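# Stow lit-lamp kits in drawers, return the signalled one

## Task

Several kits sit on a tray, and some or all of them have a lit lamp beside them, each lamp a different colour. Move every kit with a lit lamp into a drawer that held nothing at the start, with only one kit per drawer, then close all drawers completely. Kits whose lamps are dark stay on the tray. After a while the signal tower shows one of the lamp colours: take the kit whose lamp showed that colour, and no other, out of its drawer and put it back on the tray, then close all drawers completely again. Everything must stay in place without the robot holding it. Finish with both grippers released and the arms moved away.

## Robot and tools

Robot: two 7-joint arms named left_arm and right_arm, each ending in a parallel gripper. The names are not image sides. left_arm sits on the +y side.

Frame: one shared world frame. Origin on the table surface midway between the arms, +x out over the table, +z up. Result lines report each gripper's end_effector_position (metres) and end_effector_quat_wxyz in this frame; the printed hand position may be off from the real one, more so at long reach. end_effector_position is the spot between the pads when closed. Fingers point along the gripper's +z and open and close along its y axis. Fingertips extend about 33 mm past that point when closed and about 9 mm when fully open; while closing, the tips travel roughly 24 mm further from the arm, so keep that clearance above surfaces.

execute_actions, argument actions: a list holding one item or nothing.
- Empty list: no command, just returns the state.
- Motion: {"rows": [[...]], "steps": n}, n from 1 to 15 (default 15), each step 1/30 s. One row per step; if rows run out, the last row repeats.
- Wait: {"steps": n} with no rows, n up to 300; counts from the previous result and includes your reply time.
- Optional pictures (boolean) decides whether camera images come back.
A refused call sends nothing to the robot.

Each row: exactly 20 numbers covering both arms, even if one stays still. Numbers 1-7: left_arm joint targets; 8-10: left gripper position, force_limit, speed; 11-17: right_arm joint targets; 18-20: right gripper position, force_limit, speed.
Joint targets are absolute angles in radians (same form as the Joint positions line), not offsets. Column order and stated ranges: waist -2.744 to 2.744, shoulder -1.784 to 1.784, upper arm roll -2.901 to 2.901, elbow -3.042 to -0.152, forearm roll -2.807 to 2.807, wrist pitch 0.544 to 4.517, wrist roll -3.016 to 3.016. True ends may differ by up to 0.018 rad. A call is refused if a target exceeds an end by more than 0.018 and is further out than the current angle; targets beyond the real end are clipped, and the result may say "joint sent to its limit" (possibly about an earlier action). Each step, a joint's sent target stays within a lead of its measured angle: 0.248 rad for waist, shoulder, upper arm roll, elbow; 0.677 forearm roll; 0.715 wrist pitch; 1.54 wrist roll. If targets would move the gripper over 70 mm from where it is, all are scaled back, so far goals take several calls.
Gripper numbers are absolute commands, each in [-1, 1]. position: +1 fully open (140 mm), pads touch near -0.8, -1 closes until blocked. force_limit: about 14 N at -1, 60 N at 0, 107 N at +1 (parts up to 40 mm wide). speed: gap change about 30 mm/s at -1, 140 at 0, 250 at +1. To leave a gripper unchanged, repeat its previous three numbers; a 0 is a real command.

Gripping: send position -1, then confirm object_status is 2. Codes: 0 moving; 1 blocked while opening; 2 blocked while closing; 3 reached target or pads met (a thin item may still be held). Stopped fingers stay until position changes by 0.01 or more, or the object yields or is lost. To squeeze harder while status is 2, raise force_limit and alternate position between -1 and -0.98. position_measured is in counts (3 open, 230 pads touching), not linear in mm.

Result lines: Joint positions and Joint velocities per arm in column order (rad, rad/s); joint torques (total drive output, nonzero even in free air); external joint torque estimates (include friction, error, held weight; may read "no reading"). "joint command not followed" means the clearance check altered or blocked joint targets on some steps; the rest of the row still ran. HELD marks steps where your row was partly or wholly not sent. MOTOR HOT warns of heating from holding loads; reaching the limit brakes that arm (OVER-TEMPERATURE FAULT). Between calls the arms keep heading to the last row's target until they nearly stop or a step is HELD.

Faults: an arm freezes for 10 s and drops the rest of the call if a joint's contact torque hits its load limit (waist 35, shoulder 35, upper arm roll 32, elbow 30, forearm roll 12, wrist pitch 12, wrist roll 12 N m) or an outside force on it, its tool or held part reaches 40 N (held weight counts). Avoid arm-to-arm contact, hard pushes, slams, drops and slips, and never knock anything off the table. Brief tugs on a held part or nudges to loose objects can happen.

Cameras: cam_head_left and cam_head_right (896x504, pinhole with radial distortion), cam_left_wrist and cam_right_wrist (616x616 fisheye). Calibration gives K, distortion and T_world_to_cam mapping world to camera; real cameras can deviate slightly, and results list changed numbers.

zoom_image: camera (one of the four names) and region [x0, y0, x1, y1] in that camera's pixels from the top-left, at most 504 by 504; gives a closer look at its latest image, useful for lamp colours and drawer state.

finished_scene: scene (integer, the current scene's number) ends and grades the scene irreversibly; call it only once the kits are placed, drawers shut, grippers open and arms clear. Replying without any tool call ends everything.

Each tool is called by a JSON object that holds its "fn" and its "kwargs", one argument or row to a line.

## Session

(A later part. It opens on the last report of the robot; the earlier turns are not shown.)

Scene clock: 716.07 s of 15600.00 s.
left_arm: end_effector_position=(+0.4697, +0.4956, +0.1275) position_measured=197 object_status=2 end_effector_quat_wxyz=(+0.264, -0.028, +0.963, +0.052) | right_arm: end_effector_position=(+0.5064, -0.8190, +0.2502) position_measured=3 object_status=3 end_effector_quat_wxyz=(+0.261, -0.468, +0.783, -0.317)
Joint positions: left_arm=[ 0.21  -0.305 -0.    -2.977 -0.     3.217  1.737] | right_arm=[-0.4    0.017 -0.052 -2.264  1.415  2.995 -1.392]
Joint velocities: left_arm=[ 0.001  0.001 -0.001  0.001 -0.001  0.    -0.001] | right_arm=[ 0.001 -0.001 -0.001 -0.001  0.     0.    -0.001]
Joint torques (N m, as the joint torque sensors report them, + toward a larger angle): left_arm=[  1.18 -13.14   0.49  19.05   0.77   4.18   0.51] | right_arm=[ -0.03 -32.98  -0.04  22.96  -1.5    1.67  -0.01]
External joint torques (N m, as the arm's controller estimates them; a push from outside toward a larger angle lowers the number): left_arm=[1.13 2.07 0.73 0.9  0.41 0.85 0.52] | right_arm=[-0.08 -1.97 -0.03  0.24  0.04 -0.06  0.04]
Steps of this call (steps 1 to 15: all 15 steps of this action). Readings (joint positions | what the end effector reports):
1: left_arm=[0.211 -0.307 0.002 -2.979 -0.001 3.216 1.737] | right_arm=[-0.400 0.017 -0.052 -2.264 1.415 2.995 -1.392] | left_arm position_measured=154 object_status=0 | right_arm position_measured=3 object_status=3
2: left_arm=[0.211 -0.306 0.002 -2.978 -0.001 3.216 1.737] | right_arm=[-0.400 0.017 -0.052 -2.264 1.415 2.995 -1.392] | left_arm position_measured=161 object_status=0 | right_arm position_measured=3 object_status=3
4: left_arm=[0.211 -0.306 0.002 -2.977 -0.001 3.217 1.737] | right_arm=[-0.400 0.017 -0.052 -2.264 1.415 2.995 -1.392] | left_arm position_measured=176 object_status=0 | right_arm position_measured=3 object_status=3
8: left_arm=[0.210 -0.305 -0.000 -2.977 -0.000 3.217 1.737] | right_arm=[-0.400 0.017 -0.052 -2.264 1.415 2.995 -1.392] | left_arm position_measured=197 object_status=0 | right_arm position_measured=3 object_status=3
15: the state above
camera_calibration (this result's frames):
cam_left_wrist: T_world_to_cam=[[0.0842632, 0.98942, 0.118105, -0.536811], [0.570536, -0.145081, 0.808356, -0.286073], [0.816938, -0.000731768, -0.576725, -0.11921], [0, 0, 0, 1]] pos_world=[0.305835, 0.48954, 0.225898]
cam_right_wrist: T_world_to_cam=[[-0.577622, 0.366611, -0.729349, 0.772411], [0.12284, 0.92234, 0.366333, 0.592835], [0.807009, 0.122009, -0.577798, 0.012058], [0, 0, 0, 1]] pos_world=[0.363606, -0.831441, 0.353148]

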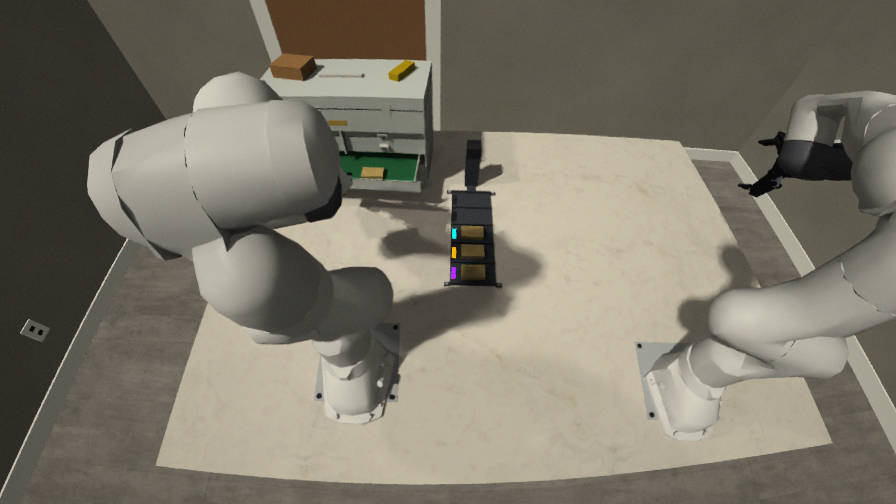

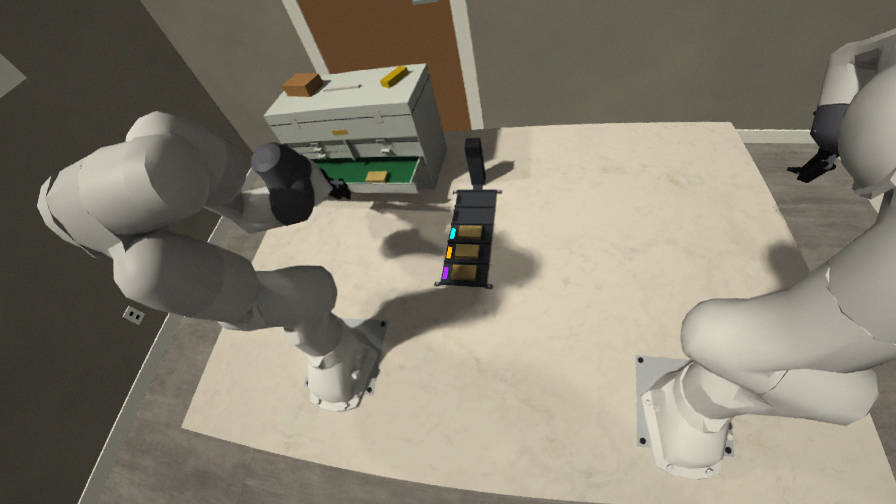

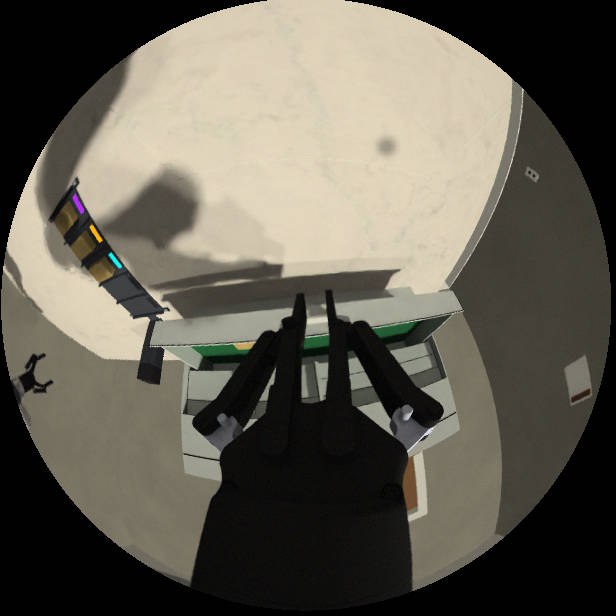

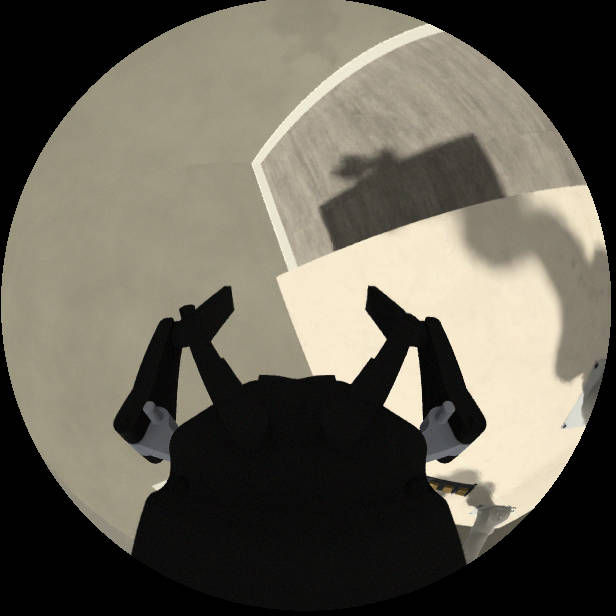

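{"fn": "execute_actions", "kwargs": {
  "actions": [
    {"rows":[[0.210,-0.305,0,-2.977,0,3.219,1.74,-0.2,0,0.5, -0.4,0.017,-0.05,-2.264,1.415,2.995,-1.392,1,0,0],[0.210,-0.305,0,-2.977,0,3.219,1.74,-0.2,0,0.5, -0.4,0.017,-0.05,-2.264,1.415,2.995,-1.392,1,0,0],[0.210,-0.305,0,-2.977,0,3.219,1.74,-0.2,0,0.5, -0.4,0.017,-0.05,-2.264,1.415,2.995,-1.392,1,0,0],[0.210,-0.305,0,-2.977,0,3.219,1.74,-0.2,0,0.5, -0.4,0.017,-0.05,-2.264,1.415,2.995,-1.392,1,0,0],[0.210,-0.305,0,-2.977,0,3.219,1.74,-0.2,0,0.5, -0.4,0.017,-0.05,-2.264,1.415,2.995,-1.392,1,0,0],[0.205,-0.28,0,-2.953,0,3.219,1.74,-0.2,0,0.5, -0.4,0.017,-0.05,-2.264,1.415,2.995,-1.392,1,0,0]],"steps":15}
  ],
  "pictures": false
}}

{"fn": "execute_actions", "kwargs": {
  "actions": [
    {"rows":[[0.205,-0.28,0,-2.953,0,3.219,1.74,-1,0,0, -0.4,0.017,-0.05,-2.264,1.415,2.995,-1.392,1,0,0]],"steps":14}
  ],
  "pictures": false
}}

{"fn": "execute_actions", "kwargs": {
  "actions": [
    {"rows":[[0.204,-0.268,0,-2.938,0,3.218,1.738,-1,0,0, -0.4,0.017,-0.05,-2.264,1.415,2.995,-1.392,1,0,0],[0.201,-0.250,0,-2.919,0,3.217,1.736,-1,0,0, -0.4,0.017,-0.05,-2.264,1.415,2.995,-1.392,1,0,0],[0.198,-0.232,0,-2.901,0,3.216,1.734,-1,0,0, -0.4,0.017,-0.05,-2.264,1.415,2.995,-1.392,1,0,0],[0.195,-0.213,0,-2.882,0,3.215,1.732,-1,0,0, -0.4,0.017,-0.05,-2.264,1.415,2.995,-1.392,1,0,0],[0.192,-0.195,0,-2.863,0,3.213,1.730,-1,0,0, -0.4,0.017,-0.05,-2.264,1.415,2.995,-1.392,1,0,0],[0.189,-0.177,0,-2.844,0,3.211,1.728,-1,0,0, -0.4,0.017,-0.05,-2.264,1.415,2.995,-1.392,1,0,0],[0.186,-0.159,0,-2.825,0,3.208,1.726,-1,0,0, -0.4,0.017,-0.05,-2.264,1.415,2.995,-1.392,1,0,0],[0.184,-0.144,0,-2.807,0,3.205,1.724,-1,0,0, -0.4,0.017,-0.05,-2.264,1.415,2.995,-1.392,1,0,0],[0.181,-0.130,0,-2.790,0,3.202,1.722,-1,0,0, -0.4,0.017,-0.05,-2.264,1.415,2.995,-1.392,1,0,0],[0.179,-0.115,0,-2.772,0,3.199,1.720,-1,0,0, -0.4,0.017,-0.05,-2.264,1.415,2.995,-1.392,1,0,0],[0.177,-0.100,0,-2.755,0,3.196,1.718,-1,0,0, -0.4,0.017,-0.05,-2.264,1.415,2.995,-1.392,1,0,0],[0.174,-0.085,0,-2.737,0,3.193,1.716,-1,0,0, -0.4,0.017,-0.05,-2.264,1.415,2.995,-1.392,1,0,0],[0.172,-0.071,0,-2.720,0,3.189,1.714,-1,0,0, -0.4,0.017,-0.05,-2.264,1.415,2.995,-1.392,1,0,0],[0.170,-0.056,0,-2.702,0,3.185,1.712,-1,0,0, -0.4,0.017,-0.05,-2.264,1.415,2.995,-1.392,1,0,0],[0.168,-0.042,0,-2.684,0,3.181,1.711,-1,0,0, -0.4,0.017,-0.05,-2.264,1.415,2.995,-1.392,1,0,0]],"steps":15}
  ],
  "pictures": false
}}

{"fn": "execute_actions", "kwargs": {
  "actions": [
    {"rows":[[0.166,-0.028,0,-2.667,0,3.177,1.710,-1,0,0, -0.4,0.017,-0.05,-2.264,1.415,2.995,-1.392,1,0,0],[0.164,-0.014,0,-2.649,0,3.173,1.709,-1,0,0, -0.4,0.017,-0.05,-2.264,1.415,2.995,-1.392,1,0,0],[0.162,-0.001,0,-2.631,0,3.169,1.708,-1,0,0, -0.4,0.017,-0.05,-2.264,1.415,2.995,-1.392,1,0,0],[0.160,0.010,0,-2.617,0,3.166,1.707,-1,0,0, -0.4,0.017,-0.05,-2.264,1.415,2.995,-1.392,1,0,0],[0.159,0.020,0,-2.604,0,3.164,1.707,-1,0,0, -0.4,0.017,-0.05,-2.264,1.415,2.995,-1.392,1,0,0],[0.158,0.028,0,-2.593,0,3.163,1.707,-1,0,0, -0.4,0.017,-0.05,-2.264,1.415,2.995,-1.392,1,0,0],[0.157,0.035,0,-2.584,0,3.163,1.707,-1,0,0, -0.4,0.017,-0.05,-2.264,1.415,2.995,-1.392,1,0,0],[0.157,0.041,0,-2.576,0,3.163,1.707,-1,0,0, -0.4,0.017,-0.05,-2.264,1.415,2.995,-1.392,1,0,0],[0.157,0.046,0,-2.569,0,3.164,1.707,-1,0,0, -0.4,0.017,-0.05,-2.264,1.415,2.995,-1.392,1,0,0],[0.157,0.050,0,-2.563,0,3.166,1.707,-1,0,0, -0.4,0.017,-0.05,-2.264,1.415,2.995,-1.392,1,0,0],[0.157,0.052,0,-2.558,0,3.168,1.707,-1,0,0, -0.4,0.017,-0.05,-2.264,1.415,2.995,-1.392,1,0,0]],"steps":15}
  ],
  "pictures": false
}}

{"fn": "execute_actions", "kwargs": {
  "actions": [
    {"steps":8}
  ],
  "pictures": false
}}

{"fn": "execute_actions", "kwargs": {
  "actions": [
    {"rows":[[0.157,0.040,0,-2.579,0,3.163,1.707,-0.2,0,0.5, -0.4,0.017,-0.05,-2.264,1.415,2.995,-1.392,1,0,0]],"steps":8}
  ],
  "pictures": false
}}

{"fn": "execute_actions", "kwargs": {
  "actions": [
    {"rows":[[0.165,-0.16,0,-2.827,0,3.2,1.707,-0.2,0,0.5, -0.4,0.017,-0.05,-2.264,1.415,2.995,-1.392,1,0,0]],"steps":15}
  ]
}}

{"fn": "zoom_image", "kwargs": {
  "camera": "cam_left_wrist",
  "region": [100, 200, 540, 480]
}}

Scene clock: 781.37 s of 15600.00 s.
left_arm: end_effector_position=(+0.4762, +0.4963, +0.1271) position_measured=154 object_status=3 end_effector_quat_wxyz=(+0.264, -0.027, +0.963, +0.052) | right_arm: end_effector_position=(+0.5064, -0.8190, +0.2502) position_measured=3 object_status=3 end_effector_quat_wxyz=(+0.261, -0.468, +0.783, -0.317)
Joint positions: left_arm=[ 0.208 -0.283  0.    -2.956 -0.     3.217  1.737] | right_arm=[-0.4    0.017 -0.052 -2.264  1.415  2.995 -1.392]
Joint velocities: left_arm=[-0.001  0.002  0.     0.002  0.001 -0.001 -0.   ] | right_arm=[ 0.     0.     0.    -0.001 -0.001  0.001 -0.   ]
Joint torques (N m, as the joint torque sensors report them, + toward a larger angle): left_arm=[ -2.52 -13.86  -0.25  19.16   0.72   3.85   0.18] | right_arm=[  0.39 -32.41  -0.06  23.21  -1.55   1.64   0.02]
External joint torques (N m, as the arm's controller estimates them; a push from outside toward a larger angle lowers the number): left_arm=[-2.51  2.11  0.02  1.04  0.34  0.53  0.19] | right_arm=[ 0.31 -1.61 -0.08  0.61 -0.02 -0.07  0.06]
Steps of this call (steps 1 to 15: the robot went on to your last target; steps 16 to 90: nothing new was sent; then 61.80 s passed at rest; steps 91 to 105: all 15 steps of this action). Readings (joint positions | what the end effector reports):
91: left_arm=[0.210 -0.305 -0.000 -2.977 -0.000 3.217 1.737] | right_arm=[-0.400 0.017 -0.052 -2.264 1.415 2.995 -1.392] | left_arm position_measured=197 object_status=0 | right_arm position_measured=3 object_status=3
92: left_arm=[0.211 -0.305 0.000 -2.977 -0.000 3.217 1.737] | right_arm=[-0.400 0.017 -0.052 -2.264 1.415 2.995 -1.392] | left_arm position_measured=195 object_status=0 | right_arm position_measured=3 object_status=3
94: left_arm=[0.211 -0.305 0.000 -2.977 -0.000 3.217 1.737] | right_arm=[-0.400 0.017 -0.052 -2.264 1.415 2.995 -1.392] | left_arm position_measured=168 object_status=0 | right_arm position_measured=3 object_status=3
98: left_arm=[0.209 -0.289 0.000 -2.962 -0.000 3.217 1.737] | right_arm=[-0.400 0.017 -0.052 -2.264 1.415 2.995 -1.392] | left_arm position_measured=154 object_status=0 | right_arm position_measured=3 object_status=3
105: the state above

Scene clock: 781.83 s of 15600.00 s.
left_arm: end_effector_position=(+0.4765, +0.4967, +0.1272) position_measured=193 object_status=2 end_effector_quat_wxyz=(+0.264, -0.028, +0.963, +0.052) | right_arm: end_effector_position=(+0.5064, -0.8190, +0.2502) position_measured=3 object_status=3 end_effector_quat_wxyz=(+0.261, -0.468, +0.783, -0.317)
Joint positions: left_arm=[ 0.208 -0.282  0.001 -2.955 -0.001  3.217  1.737] | right_arm=[-0.4    0.017 -0.052 -2.264  1.415  2.995 -1.392]
Joint velocities: left_arm=[ 0.     0.001 -0.001 -0.001 -0.001 -0.001 -0.   ] | right_arm=[-0.001 -0.001  0.    -0.001  0.001  0.     0.001]
Joint torques (N m, as the joint torque sensors report them, + toward a larger angle): left_arm=[ -2.57 -14.3   -1.04  18.49   0.8    3.77   0.18] | right_arm=[  0.38 -32.4   -0.47  23.04  -1.53   1.62   0.04]
External joint torques (N m, as the arm's controller estimates them; a push from outside toward a larger angle lowers the number): left_arm=[-2.59  1.65 -0.79  0.43  0.43  0.46  0.19] | right_arm=[ 0.42 -1.48 -0.38  0.37  0.   -0.11  0.09]
Steps of this call (steps 1 to 14: all 14 steps of this action). Readings (joint positions | what the end effector reports):
1: left_arm=[0.208 -0.283 0.000 -2.956 -0.000 3.217 1.737] | right_arm=[-0.400 0.017 -0.052 -2.264 1.415 2.995 -1.392] | left_arm position_measured=154 object_status=0 | right_arm position_measured=3 object_status=3
2: left_arm=[0.207 -0.282 0.000 -2.956 -0.000 3.217 1.737] | right_arm=[-0.400 0.017 -0.052 -2.264 1.415 2.995 -1.392] | left_arm position_measured=161 object_status=0 | right_arm position_measured=3 object_status=3
4: left_arm=[0.207 -0.282 0.000 -2.956 -0.000 3.217 1.737] | right_arm=[-0.400 0.017 -0.052 -2.264 1.415 2.995 -1.392] | left_arm position_measured=176 object_status=0 | right_arm position_measured=3 object_status=3
8: left_arm=[0.208 -0.282 0.001 -2.955 -0.001 3.217 1.737] | right_arm=[-0.400 0.017 -0.052 -2.264 1.415 2.995 -1.392] | left_arm position_measured=193 object_status=0 | right_arm position_measured=3 object_status=3
14: the state above

Scene clock: 782.33 s of 15600.00 s.
left_arm: end_effector_position=(+0.5519, +0.4934, +0.1263) position_measured=193 object_status=2 end_effector_quat_wxyz=(+0.263, -0.016, +0.963, +0.045) | right_arm: end_effector_position=(+0.5064, -0.8190, +0.2502) position_measured=3 object_status=3 end_effector_quat_wxyz=(+0.261, -0.468, +0.783, -0.317)
Joint positions: left_arm=[ 0.173 -0.074  0.    -2.727 -0.001  3.194  1.725] | right_arm=[-0.4    0.017 -0.052 -2.264  1.415  2.995 -1.392]
Joint velocities: left_arm=[-0.069  0.42  -0.012  0.51  -0.001 -0.083 -0.041] | right_arm=[-0.    -0.    -0.     0.001 -0.001 -0.001 -0.002]
Joint torques (N m, as the joint torque sensors report them, + toward a larger angle): left_arm=[ -0.28 -24.77   1.12  18.29   0.78   3.63   0.08] | right_arm=[  0.11 -33.01  -0.09  23.24  -1.57   1.59   0.03]
External joint torques (N m, as the arm's controller estimates them; a push from outside toward a larger angle lowers the number): left_arm=[-0.58  1.42  0.89  2.56  0.38  0.41  0.08] | right_arm=[ 0.15 -1.96  0.01  0.44 -0.03 -0.15  0.07]
Steps of this call (steps 1 to 15: all 15 steps of this action). Readings (joint positions | what the end effector reports):
1: left_arm=[0.208 -0.279 0.001 -2.952 -0.001 3.217 1.737] | right_arm=[-0.400 0.017 -0.052 -2.264 1.415 2.995 -1.392] | left_arm position_measured=193 object_status=2 | right_arm position_measured=3 object_status=3
2: left_arm=[0.206 -0.272 0.001 -2.945 -0.001 3.217 1.737] | right_arm=[-0.400 0.017 -0.052 -2.264 1.415 2.995 -1.392] | left_arm position_measured=193 object_status=2 | right_arm position_measured=3 object_status=3
4: left_arm=[0.202 -0.247 0.001 -2.919 -0.001 3.216 1.737] | right_arm=[-0.400 0.017 -0.052 -2.264 1.415 2.995 -1.392] | left_arm position_measured=193 object_status=2 | right_arm position_measured=3 object_status=3
8: left_arm=[0.191 -0.180 0.001 -2.850 -0.001 3.211 1.735] | right_arm=[-0.400 0.017 -0.052 -2.264 1.415 2.995 -1.392] | left_arm position_measured=193 object_status=2 | right_arm position_measured=3 object_status=3
15: the state above

Scene clock: 782.83 s of 15600.00 s.
left_arm: end_effector_position=(+0.6007, +0.4908, +0.1254) position_measured=193 object_status=2 end_effector_quat_wxyz=(+0.263, -0.012, +0.964, +0.041) | right_arm: end_effector_position=(+0.5064, -0.8190, +0.2502) position_measured=3 object_status=3 end_effector_quat_wxyz=(+0.261, -0.468, +0.783, -0.317)
Joint positions: left_arm=[ 0.155  0.046 -0.002 -2.573 -0.001  3.158  1.714] | right_arm=[-0.4    0.017 -0.052 -2.264  1.415  2.995 -1.392]
Joint velocities: left_arm=[ 0.    -0.001 -0.     0.016  0.    -0.033 -0.003] | right_arm=[-0.     0.001 -0.001  0.     0.001  0.001 -0.   ]
Joint torques (N m, as the joint torque sensors report them, + toward a larger angle): left_arm=[  0.04 -24.02   1.13  26.41   0.9    5.71  -0.28] | right_arm=[  0.03 -32.41  -0.22  23.18  -1.56   1.66   0.  ]
External joint torques (N m, as the arm's controller estimates them; a push from outside toward a larger angle lowers the number): left_arm=[ 0.    4.18  1.05  7.63  0.49  2.43 -0.27] | right_arm=[-0.03 -1.49 -0.22  0.51 -0.02 -0.06  0.05]
Steps of this call (steps 1 to 15: all 15 steps of this action). Readings (joint positions | what the end effector reports):
1: left_arm=[0.170 -0.059 0.000 -2.709 -0.001 3.190 1.724] | right_arm=[-0.400 0.017 -0.052 -2.264 1.415 2.995 -1.392] | left_arm position_measured=193 object_status=2 | right_arm position_measured=3 object_status=3
2: left_arm=[0.168 -0.045 -0.000 -2.691 -0.001 3.187 1.722] | right_arm=[-0.400 0.017 -0.052 -2.264 1.415 2.995 -1.392] | left_arm position_measured=193 object_status=2 | right_arm position_measured=3 object_status=3
4: left_arm=[0.164 -0.018 -0.000 -2.657 -0.001 3.180 1.720] | right_arm=[-0.400 0.017 -0.052 -2.264 1.415 2.995 -1.392] | left_arm position_measured=193 object_status=2 | right_arm position_measured=3 object_status=3
8: left_arm=[0.158 0.024 -0.001 -2.604 -0.001 3.169 1.716] | right_arm=[-0.400 0.017 -0.052 -2.264 1.415 2.995 -1.392] | left_arm position_measured=193 object_status=2 | right_arm position_measured=3 object_status=3
15: the state above

Scene clock: 783.10 s of 15600.00 s.
left_arm: end_effector_position=(+0.6008, +0.4908, +0.1254) position_measured=193 object_status=2 end_effector_quat_wxyz=(+0.263, -0.013, +0.964, +0.041) | right_arm: end_effector_position=(+0.5064, -0.8190, +0.2502) position_measured=3 object_status=3 end_effector_quat_wxyz=(+0.261, -0.468, +0.783, -0.317)
Joint positions: left_arm=[ 0.155  0.046 -0.002 -2.571 -0.001  3.155  1.713] | right_arm=[-0.4    0.017 -0.052 -2.264  1.415  2.995 -1.392]
Joint velocities: left_arm=[-0.    -0.002 -0.    -0.    -0.002 -0.004 -0.001] | right_arm=[ 0.001 -0.001 -0.001 -0.001 -0.001 -0.     0.002]
Joint torques (N m, as the joint torque sensors report them, + toward a larger angle): left_arm=[  1.   -24.49   1.59  26.45   0.88   5.55  -0.3 ] | right_arm=[  0.25 -32.87   0.09  23.01  -1.55   1.68  -0.01]
External joint torques (N m, as the arm's controller estimates them; a push from outside toward a larger angle lowers the number): left_arm=[ 1.06  3.81  1.61  7.58  0.46  2.24 -0.29] | right_arm=[ 0.2  -1.94  0.1   0.36 -0.01 -0.04  0.03]
Steps of this call (steps 1 to 8: the robot went on to your last target). Readings (joint positions | what the end effector reports):
1: left_arm=[0.155 0.046 -0.002 -2.573 -0.001 3.157 1.714] | right_arm=[-0.400 0.017 -0.052 -2.264 1.415 2.995 -1.392] | left_arm position_measured=193 object_status=2 | right_arm position_measured=3 object_status=3
2: left_arm=[0.155 0.046 -0.002 -2.572 -0.001 3.157 1.714] | right_arm=[-0.400 0.017 -0.052 -2.264 1.415 2.995 -1.392] | left_arm position_measured=193 object_status=2 | right_arm position_measured=3 object_status=3
4: left_arm=[0.155 0.046 -0.002 -2.572 -0.001 3.156 1.713] | right_arm=[-0.400 0.017 -0.052 -2.264 1.415 2.995 -1.392] | left_arm position_measured=193 object_status=2 | right_arm position_measured=3 object_status=3
8: the state above

Scene clock: 783.37 s of 15600.00 s.
left_arm: end_effector_position=(+0.5991, +0.4905, +0.1251) position_measured=154 object_status=0 end_effector_quat_wxyz=(+0.263, -0.013, +0.964, +0.041) | right_arm: end_effector_position=(+0.5064, -0.8190, +0.2502) position_measured=3 object_status=3 end_effector_quat_wxyz=(+0.261, -0.468, +0.783, -0.317)
Joint positions: left_arm=[ 0.155  0.042 -0.002 -2.577 -0.001  3.158  1.713] | right_arm=[-0.4    0.017 -0.052 -2.264  1.415  2.995 -1.392]
Joint velocities: left_arm=[ 0.001 -0.001  0.    -0.002 -0.     0.006  0.001] | right_arm=[ 0.002 -0.    -0.     0.     0.    -0.001  0.001]
Joint torques (N m, as the joint torque sensors report them, + toward a larger angle): left_arm=[ -0.32 -29.69   1.86  17.72   0.87   4.1   -0.25] | right_arm=[  0.46 -32.51   0.13  23.47  -1.57   1.61   0.02]
External joint torques (N m, as the arm's controller estimates them; a push from outside toward a larger angle lowers the number): left_arm=[-0.35 -1.58  1.79 -1.19  0.46  0.78 -0.24] | right_arm=[ 0.28 -1.62  0.02  0.8  -0.03 -0.1   0.06]
Steps of this call (steps 1 to 8: all 8 steps of this action). Readings (joint positions | what the end effector reports):
1: left_arm=[0.155 0.044 -0.002 -2.574 -0.001 3.155 1.713] | right_arm=[-0.400 0.017 -0.052 -2.264 1.415 2.995 -1.392] | left_arm position_measured=193 object_status=0 | right_arm position_measured=3 object_status=3
2: left_arm=[0.155 0.043 -0.002 -2.576 -0.001 3.155 1.713] | right_arm=[-0.400 0.017 -0.052 -2.264 1.415 2.995 -1.392] | left_arm position_measured=191 object_status=0 | right_arm position_measured=3 object_status=3
4: left_arm=[0.155 0.042 -0.002 -2.577 -0.001 3.156 1.713] | right_arm=[-0.400 0.017 -0.052 -2.264 1.415 2.995 -1.392] | left_arm position_measured=164 object_status=0 | right_arm position_measured=3 object_status=3
8: the state above

Scene clock: 783.87 s of 15600.00 s.
left_arm: end_effector_position=(+0.5187, +0.4806, +0.1228) position_measured=154 object_status=3 end_effector_quat_wxyz=(+0.257, -0.016, +0.965, +0.041) | right_arm: end_effector_position=(+0.5064, -0.8190, +0.2502) position_measured=3 object_status=3 end_effector_quat_wxyz=(+0.261, -0.468, +0.783, -0.317)
Joint positions: left_arm=[ 0.162 -0.158 -0.001 -2.825 -0.     3.194  1.713] | right_arm=[-0.4    0.017 -0.052 -2.264  1.415  2.995 -1.392]
Joint velocities: left_arm=[-0.001 -0.004 -0.    -0.003 -0.001  0.013 -0.001] | right_arm=[ 0.    -0.    -0.001  0.001  0.001 -0.     0.   ]
Joint torques (N m, as the joint torque sensors report them, + toward a larger angle): left_arm=[  0.67 -22.09   0.97  16.22   0.62   4.03  -0.17] | right_arm=[  0.29 -32.58  -0.31  23.18  -1.54   1.61   0.09]
External joint torques (N m, as the arm's controller estimates them; a push from outside toward a larger angle lowers the number): left_arm=[ 0.7  -1.67  1.15 -1.99  0.24  0.72 -0.16] | right_arm=[ 0.3  -1.58 -0.24  0.45 -0.01 -0.12  0.13]
Steps of this call (steps 1 to 15: all 15 steps of this action). Readings (joint positions | what the end effector reports):
1: left_arm=[0.156 0.004 -0.002 -2.628 -0.000 3.166 1.713] | right_arm=[-0.400 0.017 -0.052 -2.264 1.415 2.995 -1.392] | left_arm position_measured=154 object_status=0 | right_arm position_measured=3 object_status=3
2: left_arm=[0.157 -0.051 -0.002 -2.695 -0.000 3.170 1.713] | right_arm=[-0.400 0.017 -0.052 -2.264 1.415 2.995 -1.392] | left_arm position_measured=154 object_status=0 | right_arm position_measured=3 object_status=3
4: left_arm=[0.161 -0.117 -0.001 -2.774 -0.000 3.178 1.713] | right_arm=[-0.400 0.017 -0.052 -2.264 1.415 2.995 -1.392] | left_arm position_measured=154 object_status=0 | right_arm position_measured=3 object_status=3
8: left_arm=[0.162 -0.152 -0.001 -2.818 -0.000 3.187 1.713] | right_arm=[-0.400 0.017 -0.052 -2.264 1.415 2.995 -1.392] | left_arm position_measured=154 object_status=3 | right_arm position_measured=3 object_status=3
15: the state above
camera_calibration (this result's frames):
cam_left_wrist: T_world_to_cam=[[0.114733, 0.988245, 0.101032, -0.538617], [0.579571, -0.149191, 0.801149, -0.314187], [0.806805, -0.0333627, -0.589875, -0.139395], [0, 0, 0, 1]] pos_world=[0.356355, 0.480761, 0.223902]
cam_right_wrist: T_world_to_cam=[[-0.577622, 0.366611, -0.729349, 0.772411], [0.12284, 0.922339, 0.366333, 0.592835], [0.807009, 0.122009, -0.577798, 0.012058], [0, 0, 0, 1]] pos_world=[0.363607, -0.831441, 0.353148]

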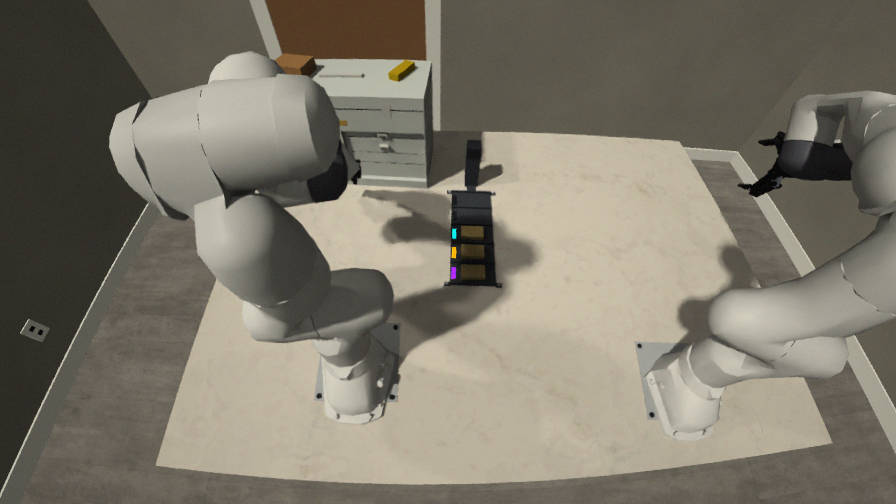

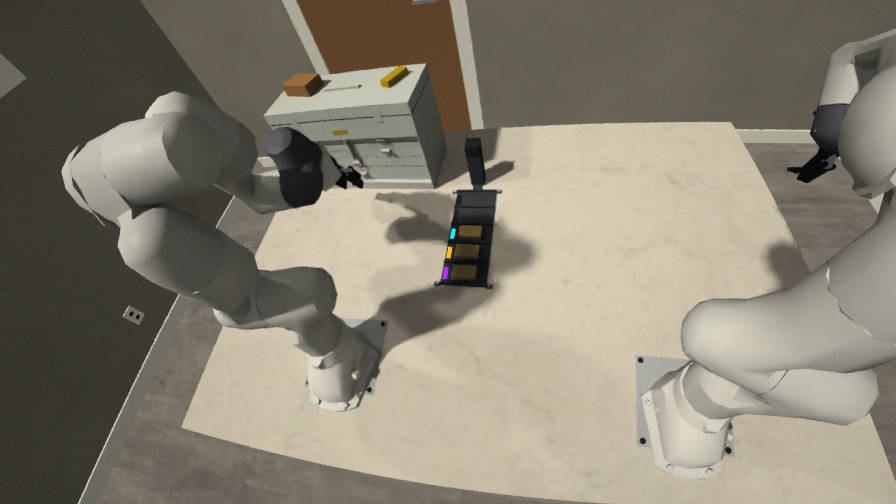

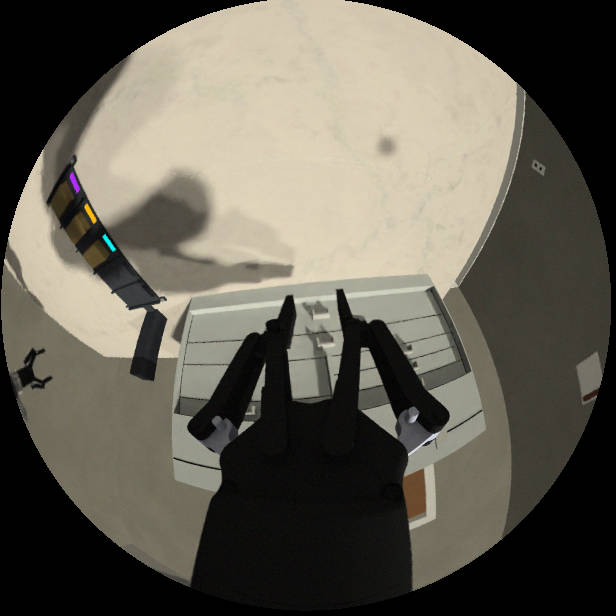

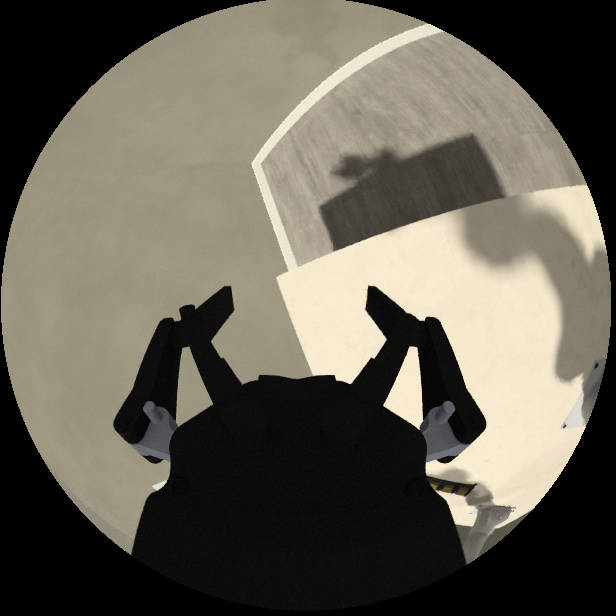

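Region (100, 200, 540, 480) of cam_left_wrist's 616x616 image, scaled by 1.145, with more detail than that image has; it fills the top 321 rows of this view, and the rest is white.

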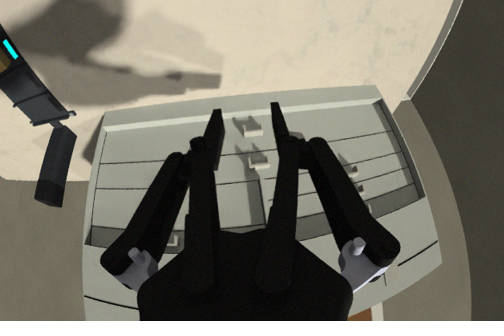

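{"fn": "execute_actions", "kwargs": {
  "actions": [
    {"rows":[[-0.04,-0.366,0,-2.858,0,3.03,1.59,-0.2,0,0.5, -0.4,0.017,-0.05,-2.264,1.415,2.995,-1.392,1,0,0]],"steps":15}
  ],
  "pictures": false
}}

{"fn": "execute_actions", "kwargs": {
  "actions": [
    {"rows":[[-0.04,-0.238,0,-2.737,0,3.04,1.59,-0.2,0,0.5, -0.4,0.017,-0.05,-2.264,1.415,2.995,-1.392,1,0,0]],"steps":15}
  ]
}}

{"fn": "zoom_image", "kwargs": {
  "camera": "cam_left_wrist",
  "region": [160, 200, 460, 450]
}}

Scene clock: 808.07 s of 15600.00 s.
left_arm: end_effector_position=(+0.5142, +0.3780, +0.1765) position_measured=154 object_status=3 end_effector_quat_wxyz=(+0.273, +0.037, +0.961, +0.004) | right_arm: end_effector_position=(+0.5064, -0.8190, +0.2502) position_measured=3 object_status=3 end_effector_quat_wxyz=(+0.261, -0.468, +0.783, -0.317)
Joint positions: left_arm=[-0.037 -0.364 -0.003 -2.856 -0.001  3.045  1.622] | right_arm=[-0.4    0.017 -0.052 -2.264  1.415  2.995 -1.392]
Joint velocities: left_arm=[-0.003 -0.     0.    -0.006  0.002 -0.066 -0.083] | right_arm=[ 0.001 -0.002  0.001 -0.001 -0.     0.    -0.001]
Joint torques (N m, as the joint torque sensors report them, + toward a larger angle): left_arm=[ -2.54 -16.45   2.24  19.28   0.89   2.89  -0.15] | right_arm=[  0.04 -32.89  -0.09  23.38  -1.56   1.6    0.01]
External joint torques (N m, as the arm's controller estimates them; a push from outside toward a larger angle lowers the number): left_arm=[-2.54 -0.51  2.56 -1.7   0.39 -0.49 -0.14] | right_arm=[-0.02 -1.94 -0.09  0.72 -0.02 -0.12  0.05]
Steps of this call (steps 1 to 15: the robot went on to your last target; steps 16 to 90: nothing new was sent; then 20.70 s passed at rest; steps 91 to 105: all 15 steps of this action). Readings (joint positions | what the end effector reports):
91: left_arm=[0.137 -0.181 0.008 -2.835 -0.002 3.177 1.707] | right_arm=[-0.400 0.017 -0.052 -2.264 1.415 2.995 -1.392] | left_arm position_measured=154 object_status=3 | right_arm position_measured=3 object_status=3
92: left_arm=[0.102 -0.218 0.008 -2.843 -0.002 3.159 1.699] | right_arm=[-0.400 0.017 -0.052 -2.264 1.415 2.995 -1.392] | left_arm position_measured=154 object_status=3 | right_arm position_measured=3 object_status=3
94: left_arm=[0.030 -0.293 0.004 -2.849 -0.002 3.122 1.681] | right_arm=[-0.400 0.017 -0.052 -2.264 1.415 2.995 -1.392] | left_arm position_measured=154 object_status=3 | right_arm position_measured=3 object_status=3
98: left_arm=[-0.029 -0.358 -0.003 -2.850 -0.001 3.077 1.651] | right_arm=[-0.400 0.017 -0.052 -2.264 1.415 2.995 -1.392] | left_arm position_measured=154 object_status=3 | right_arm position_measured=3 object_status=3
105: the state above

Scene clock: 808.57 s of 15600.00 s.
left_arm: end_effector_position=(+0.5513, +0.3770, +0.1749) position_measured=154 object_status=3 end_effector_quat_wxyz=(+0.269, +0.027, +0.963, +0.001) | right_arm: end_effector_position=(+0.5064, -0.8190, +0.2502) position_measured=3 object_status=3 end_effector_quat_wxyz=(+0.261, -0.468, +0.783, -0.317)
Joint positions: left_arm=[-0.037 -0.24  -0.002 -2.739 -0.001  3.043  1.602] | right_arm=[-0.4    0.017 -0.052 -2.264  1.415  2.995 -1.392]
Joint velocities: left_arm=[ 0.001  0.003  0.002  0.002  0.     0.    -0.015] | right_arm=[-0.    -0.001 -0.     0.001  0.    -0.    -0.   ]
Joint torques (N m, as the joint torque sensors report them, + toward a larger angle): left_arm=[ -2.12 -18.43   1.15  20.77   0.89   3.02  -0.31] | right_arm=[ -0.02 -32.75   0.05  23.    -1.54   1.61   0.04]
External joint torques (N m, as the arm's controller estimates them; a push from outside toward a larger angle lowers the number): left_arm=[-2.2   1.65  1.29  0.04  0.41 -0.31 -0.3 ] | right_arm=[-0.03 -1.79  0.1   0.26  0.   -0.11  0.09]
Steps of this call (steps 1 to 15: all 15 steps of this action). Readings (joint positions | what the end effector reports):
1: left_arm=[-0.037 -0.336 -0.002 -2.830 -0.001 3.043 1.619] | right_arm=[-0.400 0.017 -0.052 -2.264 1.415 2.995 -1.392] | left_arm position_measured=154 object_status=3 | right_arm position_measured=3 object_status=3
2: left_arm=[-0.037 -0.302 -0.002 -2.796 -0.001 3.043 1.617] | right_arm=[-0.400 0.017 -0.052 -2.264 1.415 2.995 -1.392] | left_arm position_measured=154 object_status=3 | right_arm position_measured=3 object_status=3
4: left_arm=[-0.037 -0.264 -0.002 -2.761 -0.001 3.043 1.613] | right_arm=[-0.400 0.017 -0.052 -2.264 1.415 2.995 -1.392] | left_arm position_measured=154 object_status=3 | right_arm position_measured=3 object_status=3
8: left_arm=[-0.037 -0.243 -0.002 -2.742 -0.001 3.043 1.607] | right_arm=[-0.400 0.017 -0.052 -2.264 1.415 2.995 -1.392] | left_arm position_measured=154 object_status=3 | right_arm position_measured=3 object_status=3
15: the state above
camera_calibration (this result's frames):
cam_left_wrist: T_world_to_cam=[[0.215026, 0.975311, 0.0503306, -0.486857], [0.544954, -0.162593, 0.82255, -0.369846], [0.810425, -0.149442, -0.566461, -0.100764], [0, 0, 0, 1]] pos_world=[0.387898, 0.399644, 0.271641]
cam_right_wrist: T_world_to_cam=[[-0.577623, 0.36661, -0.729349, 0.77241], [0.122838, 0.92234, 0.366333, 0.592835], [0.807009, 0.12201, -0.577798, 0.0120587], [0, 0, 0, 1]] pos_world=[0.363607, -0.83144, 0.353148]

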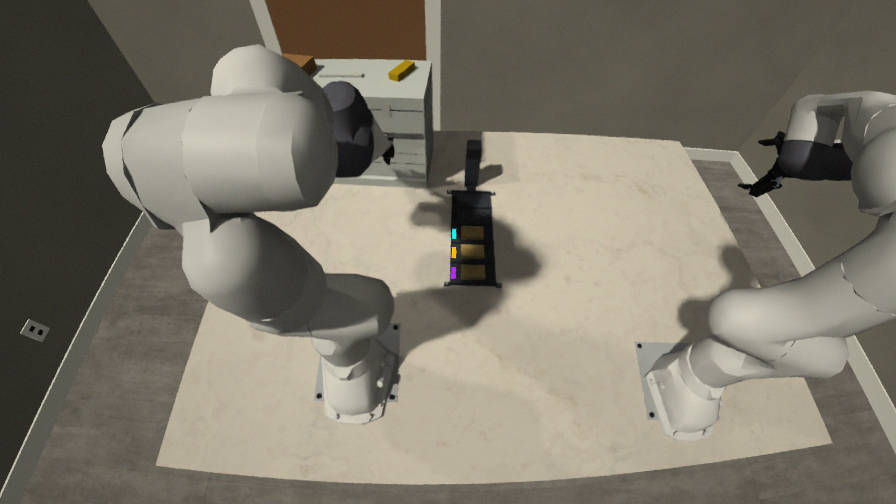

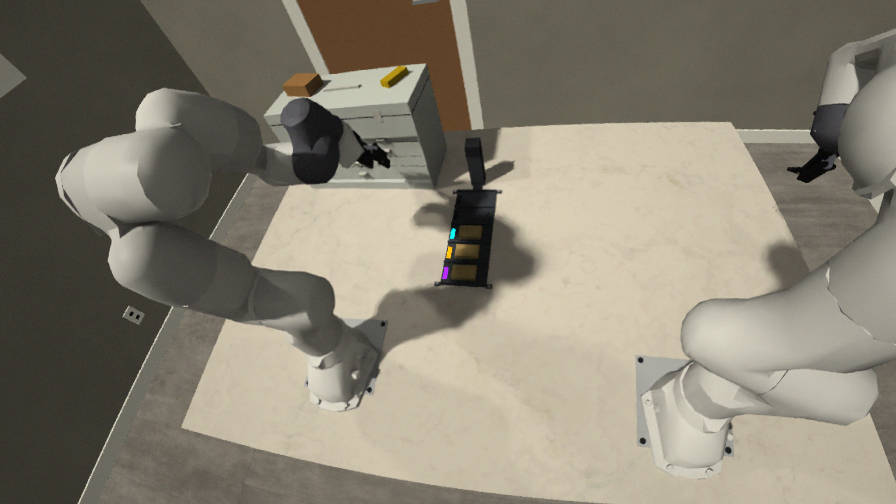

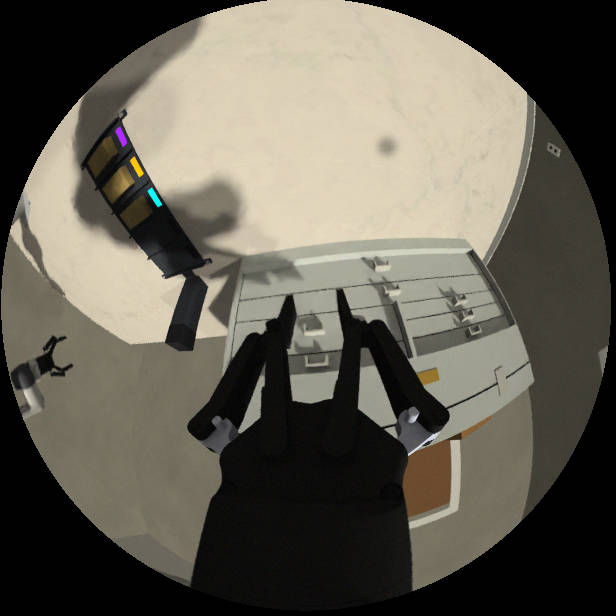

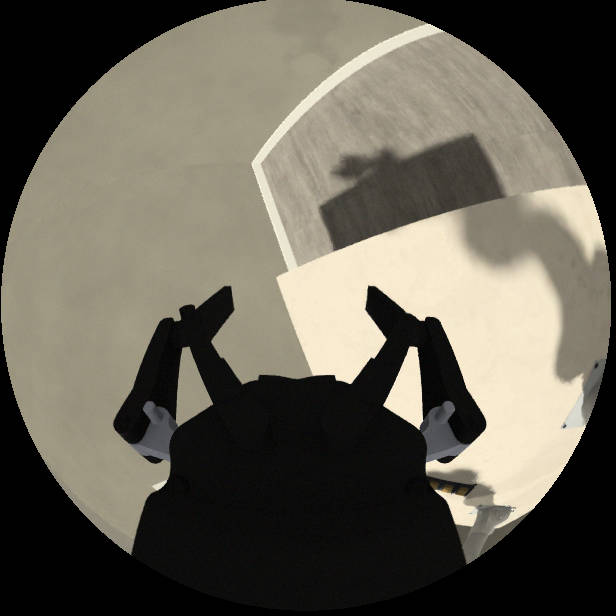

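Region (160, 200, 460, 450) of cam_left_wrist's 616x616 image, scaled by 1.680, with more detail than that image has.

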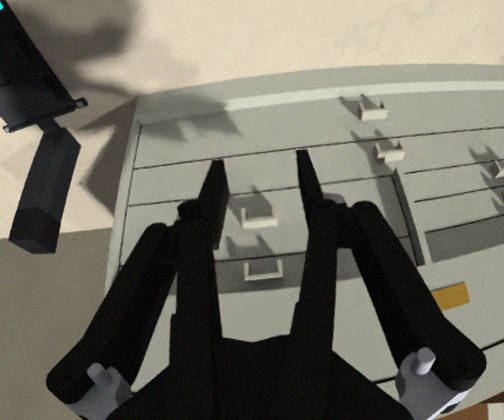

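{"fn": "execute_actions", "kwargs": {
  "actions": [
    {"rows":[[-0.052,-0.238,0,-2.737,0,3.035,1.59,-0.2,0,0.5, -0.4,0.017,-0.05,-2.264,1.415,2.995,-1.392,1,0,0],[-0.052,-0.238,0,-2.737,0,3.035,1.59,-0.2,0,0.5, -0.4,0.017,-0.05,-2.264,1.415,2.995,-1.392,1,0,0],[-0.052,-0.238,0,-2.737,0,3.035,1.59,-0.2,0,0.5, -0.4,0.017,-0.05,-2.264,1.415,2.995,-1.392,1,0,0],[-0.052,-0.176,0,-2.67,0,3.035,1.59,-0.2,0,0.5, -0.4,0.017,-0.05,-2.264,1.415,2.995,-1.392,1,0,0],[-0.052,-0.176,0,-2.67,0,3.035,1.59,-0.2,0,0.5, -0.4,0.017,-0.05,-2.264,1.415,2.995,-1.392,1,0,0],[-0.052,-0.176,0,-2.67,0,3.035,1.59,-0.2,0,0.5, -0.4,0.017,-0.05,-2.264,1.415,2.995,-1.392,1,0,0],[-0.052,-0.116,0,-2.602,0,3.03,1.59,-0.2,0,0.5, -0.4,0.017,-0.05,-2.264,1.415,2.995,-1.392,1,0,0]],"steps":15}
  ],
  "pictures": false
}}

{"fn": "execute_actions", "kwargs": {
  "actions": [
    {"rows":[[-0.052,-0.116,0,-2.602,0,3.03,1.59,-1,0,0, -0.4,0.017,-0.05,-2.264,1.415,2.995,-1.392,1,0,0]],"steps":15}
  ]
}}

Scene clock: 830.63 s of 15600.00 s.
left_arm: end_effector_position=(+0.5943, +0.3694, +0.1766) position_measured=154 object_status=3 end_effector_quat_wxyz=(+0.271, +0.030, +0.962, -0.001) | right_arm: end_effector_position=(+0.5064, -0.8190, +0.2502) position_measured=3 object_status=3 end_effector_quat_wxyz=(+0.261, -0.468, +0.783, -0.317)
Joint positions: left_arm=[-0.049 -0.12  -0.001 -2.606 -0.001  3.035  1.597] | right_arm=[-0.4    0.017 -0.052 -2.264  1.415  2.995 -1.392]
Joint velocities: left_arm=[ 0.001  0.005  0.002  0.013 -0.    -0.021  0.   ] | right_arm=[ 0.001  0.002  0.002  0.    -0.    -0.    -0.001]
Joint torques (N m, as the joint torque sensors report them, + toward a larger angle): left_arm=[ -2.1  -23.36   0.76  22.85   0.87   3.2   -0.28] | right_arm=[  0.05 -32.67  -0.08  22.91  -1.5    1.58   0.03]
External joint torques (N m, as the arm's controller estimates them; a push from outside toward a larger angle lowers the number): left_arm=[-2.13  1.09  0.83  2.14  0.38 -0.16 -0.26] | right_arm=[-0.11 -1.96 -0.17  0.35  0.03 -0.11  0.07]
Steps of this call (steps 1 to 15: the robot went on to your last target; steps 16 to 90: nothing new was sent; then 18.57 s passed at rest; steps 91 to 105: all 15 steps of this action). Readings (joint positions | what the end effector reports):
91: left_arm=[-0.040 -0.240 -0.001 -2.738 -0.001 3.042 1.597] | right_arm=[-0.400 0.017 -0.052 -2.264 1.415 2.995 -1.392] | left_arm position_measured=154 object_status=3 | right_arm position_measured=3 object_status=3
92: left_arm=[-0.043 -0.240 -0.001 -2.738 -0.001 3.042 1.597] | right_arm=[-0.400 0.017 -0.052 -2.264 1.415 2.995 -1.392] | left_arm position_measured=154 object_status=3 | right_arm position_measured=3 object_status=3
94: left_arm=[-0.047 -0.226 -0.001 -2.723 -0.001 3.040 1.597] | right_arm=[-0.400 0.017 -0.052 -2.264 1.415 2.995 -1.392] | left_arm position_measured=154 object_status=3 | right_arm position_measured=3 object_status=3
98: left_arm=[-0.049 -0.155 -0.001 -2.645 -0.001 3.038 1.597] | right_arm=[-0.400 0.017 -0.052 -2.264 1.415 2.995 -1.392] | left_arm position_measured=154 object_status=3 | right_arm position_measured=3 object_status=3
105: the state above

Scene clock: 831.13 s of 15600.00 s.
left_arm: end_effector_position=(+0.5938, +0.3677, +0.1757) position_measured=193 object_status=2 end_effector_quat_wxyz=(+0.269, +0.031, +0.963, -0.002) | right_arm: end_effector_position=(+0.5064, -0.8190, +0.2502) position_measured=3 object_status=3 end_effector_quat_wxyz=(+0.261, -0.468, +0.783, -0.317)
Joint positions: left_arm=[-0.052 -0.119 -0.001 -2.605 -0.001  3.031  1.597] | right_arm=[-0.4    0.017 -0.052 -2.264  1.415  2.995 -1.392]
Joint velocities: left_arm=[-0.     0.     0.     0.001  0.    -0.001  0.001] | right_arm=[ 0.    -0.001 -0.001 -0.001  0.001 -0.    -0.001]
Joint torques (N m, as the joint torque sensors report them, + toward a larger angle): left_arm=[ -0.52 -22.49   0.73  22.73   0.97   3.24  -0.28] | right_arm=[ -0.04 -32.66  -0.27  23.19  -1.53   1.61   0.04]
External joint torques (N m, as the arm's controller estimates them; a push from outside toward a larger angle lowers the number): left_arm=[-0.49  2.05  0.87  1.83  0.47 -0.1  -0.27] | right_arm=[ 0.05 -1.67 -0.12  0.5   0.   -0.13  0.08]
Steps of this call (steps 1 to 15: all 15 steps of this action). Readings (joint positions | what the end effector reports):
1: left_arm=[-0.050 -0.120 -0.001 -2.606 -0.001 3.034 1.597] | right_arm=[-0.400 0.017 -0.052 -2.264 1.415 2.995 -1.392] | left_arm position_measured=154 object_status=0 | right_arm position_measured=3 object_status=3
2: left_arm=[-0.052 -0.120 -0.002 -2.606 -0.001 3.033 1.597] | right_arm=[-0.400 0.017 -0.052 -2.264 1.415 2.995 -1.392] | left_arm position_measured=161 object_status=0 | right_arm position_measured=3 object_status=3
4: left_arm=[-0.053 -0.119 -0.002 -2.606 -0.001 3.032 1.597] | right_arm=[-0.400 0.017 -0.052 -2.264 1.415 2.995 -1.392] | left_arm position_measured=176 object_status=0 | right_arm position_measured=3 object_status=3
8: left_arm=[-0.052 -0.119 -0.001 -2.605 -0.001 3.032 1.597] | right_arm=[-0.400 0.017 -0.052 -2.264 1.415 2.995 -1.392] | left_arm position_measured=193 object_status=0 | right_arm position_measured=3 object_status=3
15: the state above
camera_calibration (this result's frames):
cam_left_wrist: T_world_to_cam=[[0.224375, 0.973348, 0.0474324, -0.491298], [0.543006, -0.165293, 0.8233, -0.393176], [0.809198, -0.158972, -0.565621, -0.13209], [0, 0, 0, 1]] pos_world=[0.430619, 0.392216, 0.272293]
cam_right_wrist: T_world_to_cam=[[-0.577623, 0.366609, -0.729349, 0.77241], [0.122836, 0.92234, 0.366334, 0.592835], [0.807008, 0.122012, -0.577798, 0.0120594], [0, 0, 0, 1]] pos_world=[0.363608, -0.831439, 0.353148]

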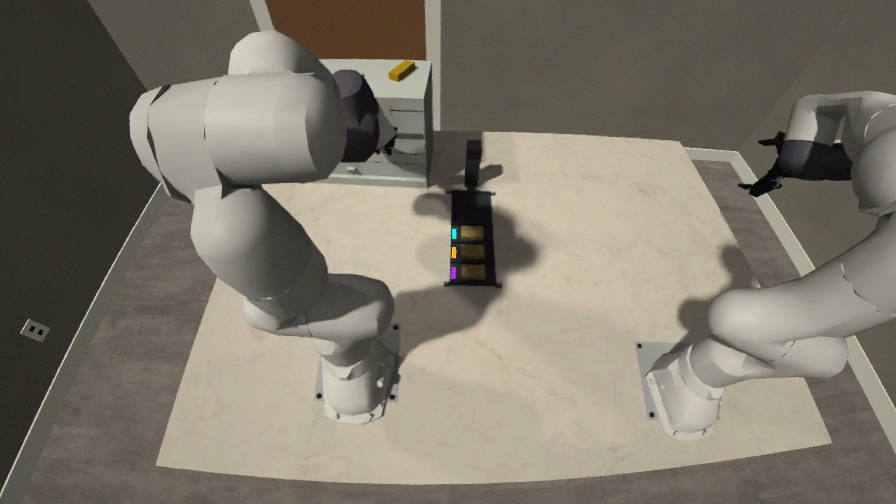

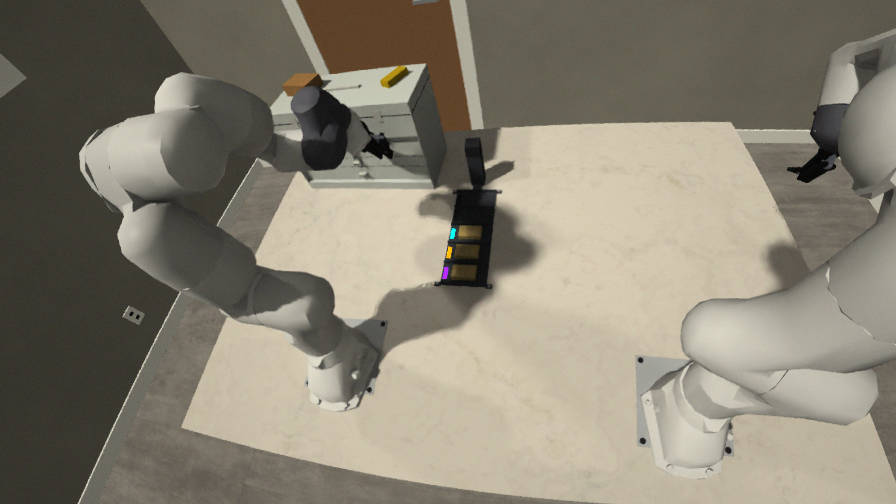

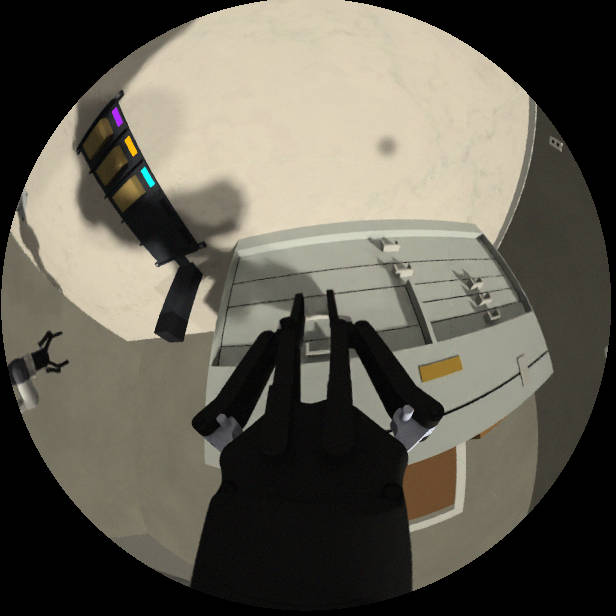

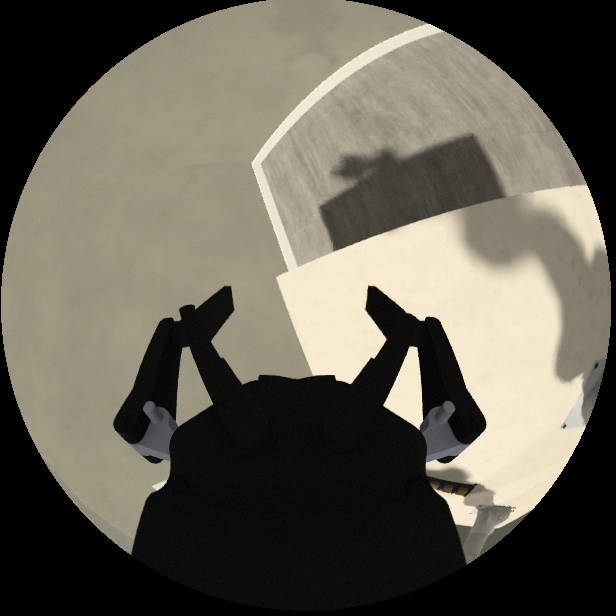

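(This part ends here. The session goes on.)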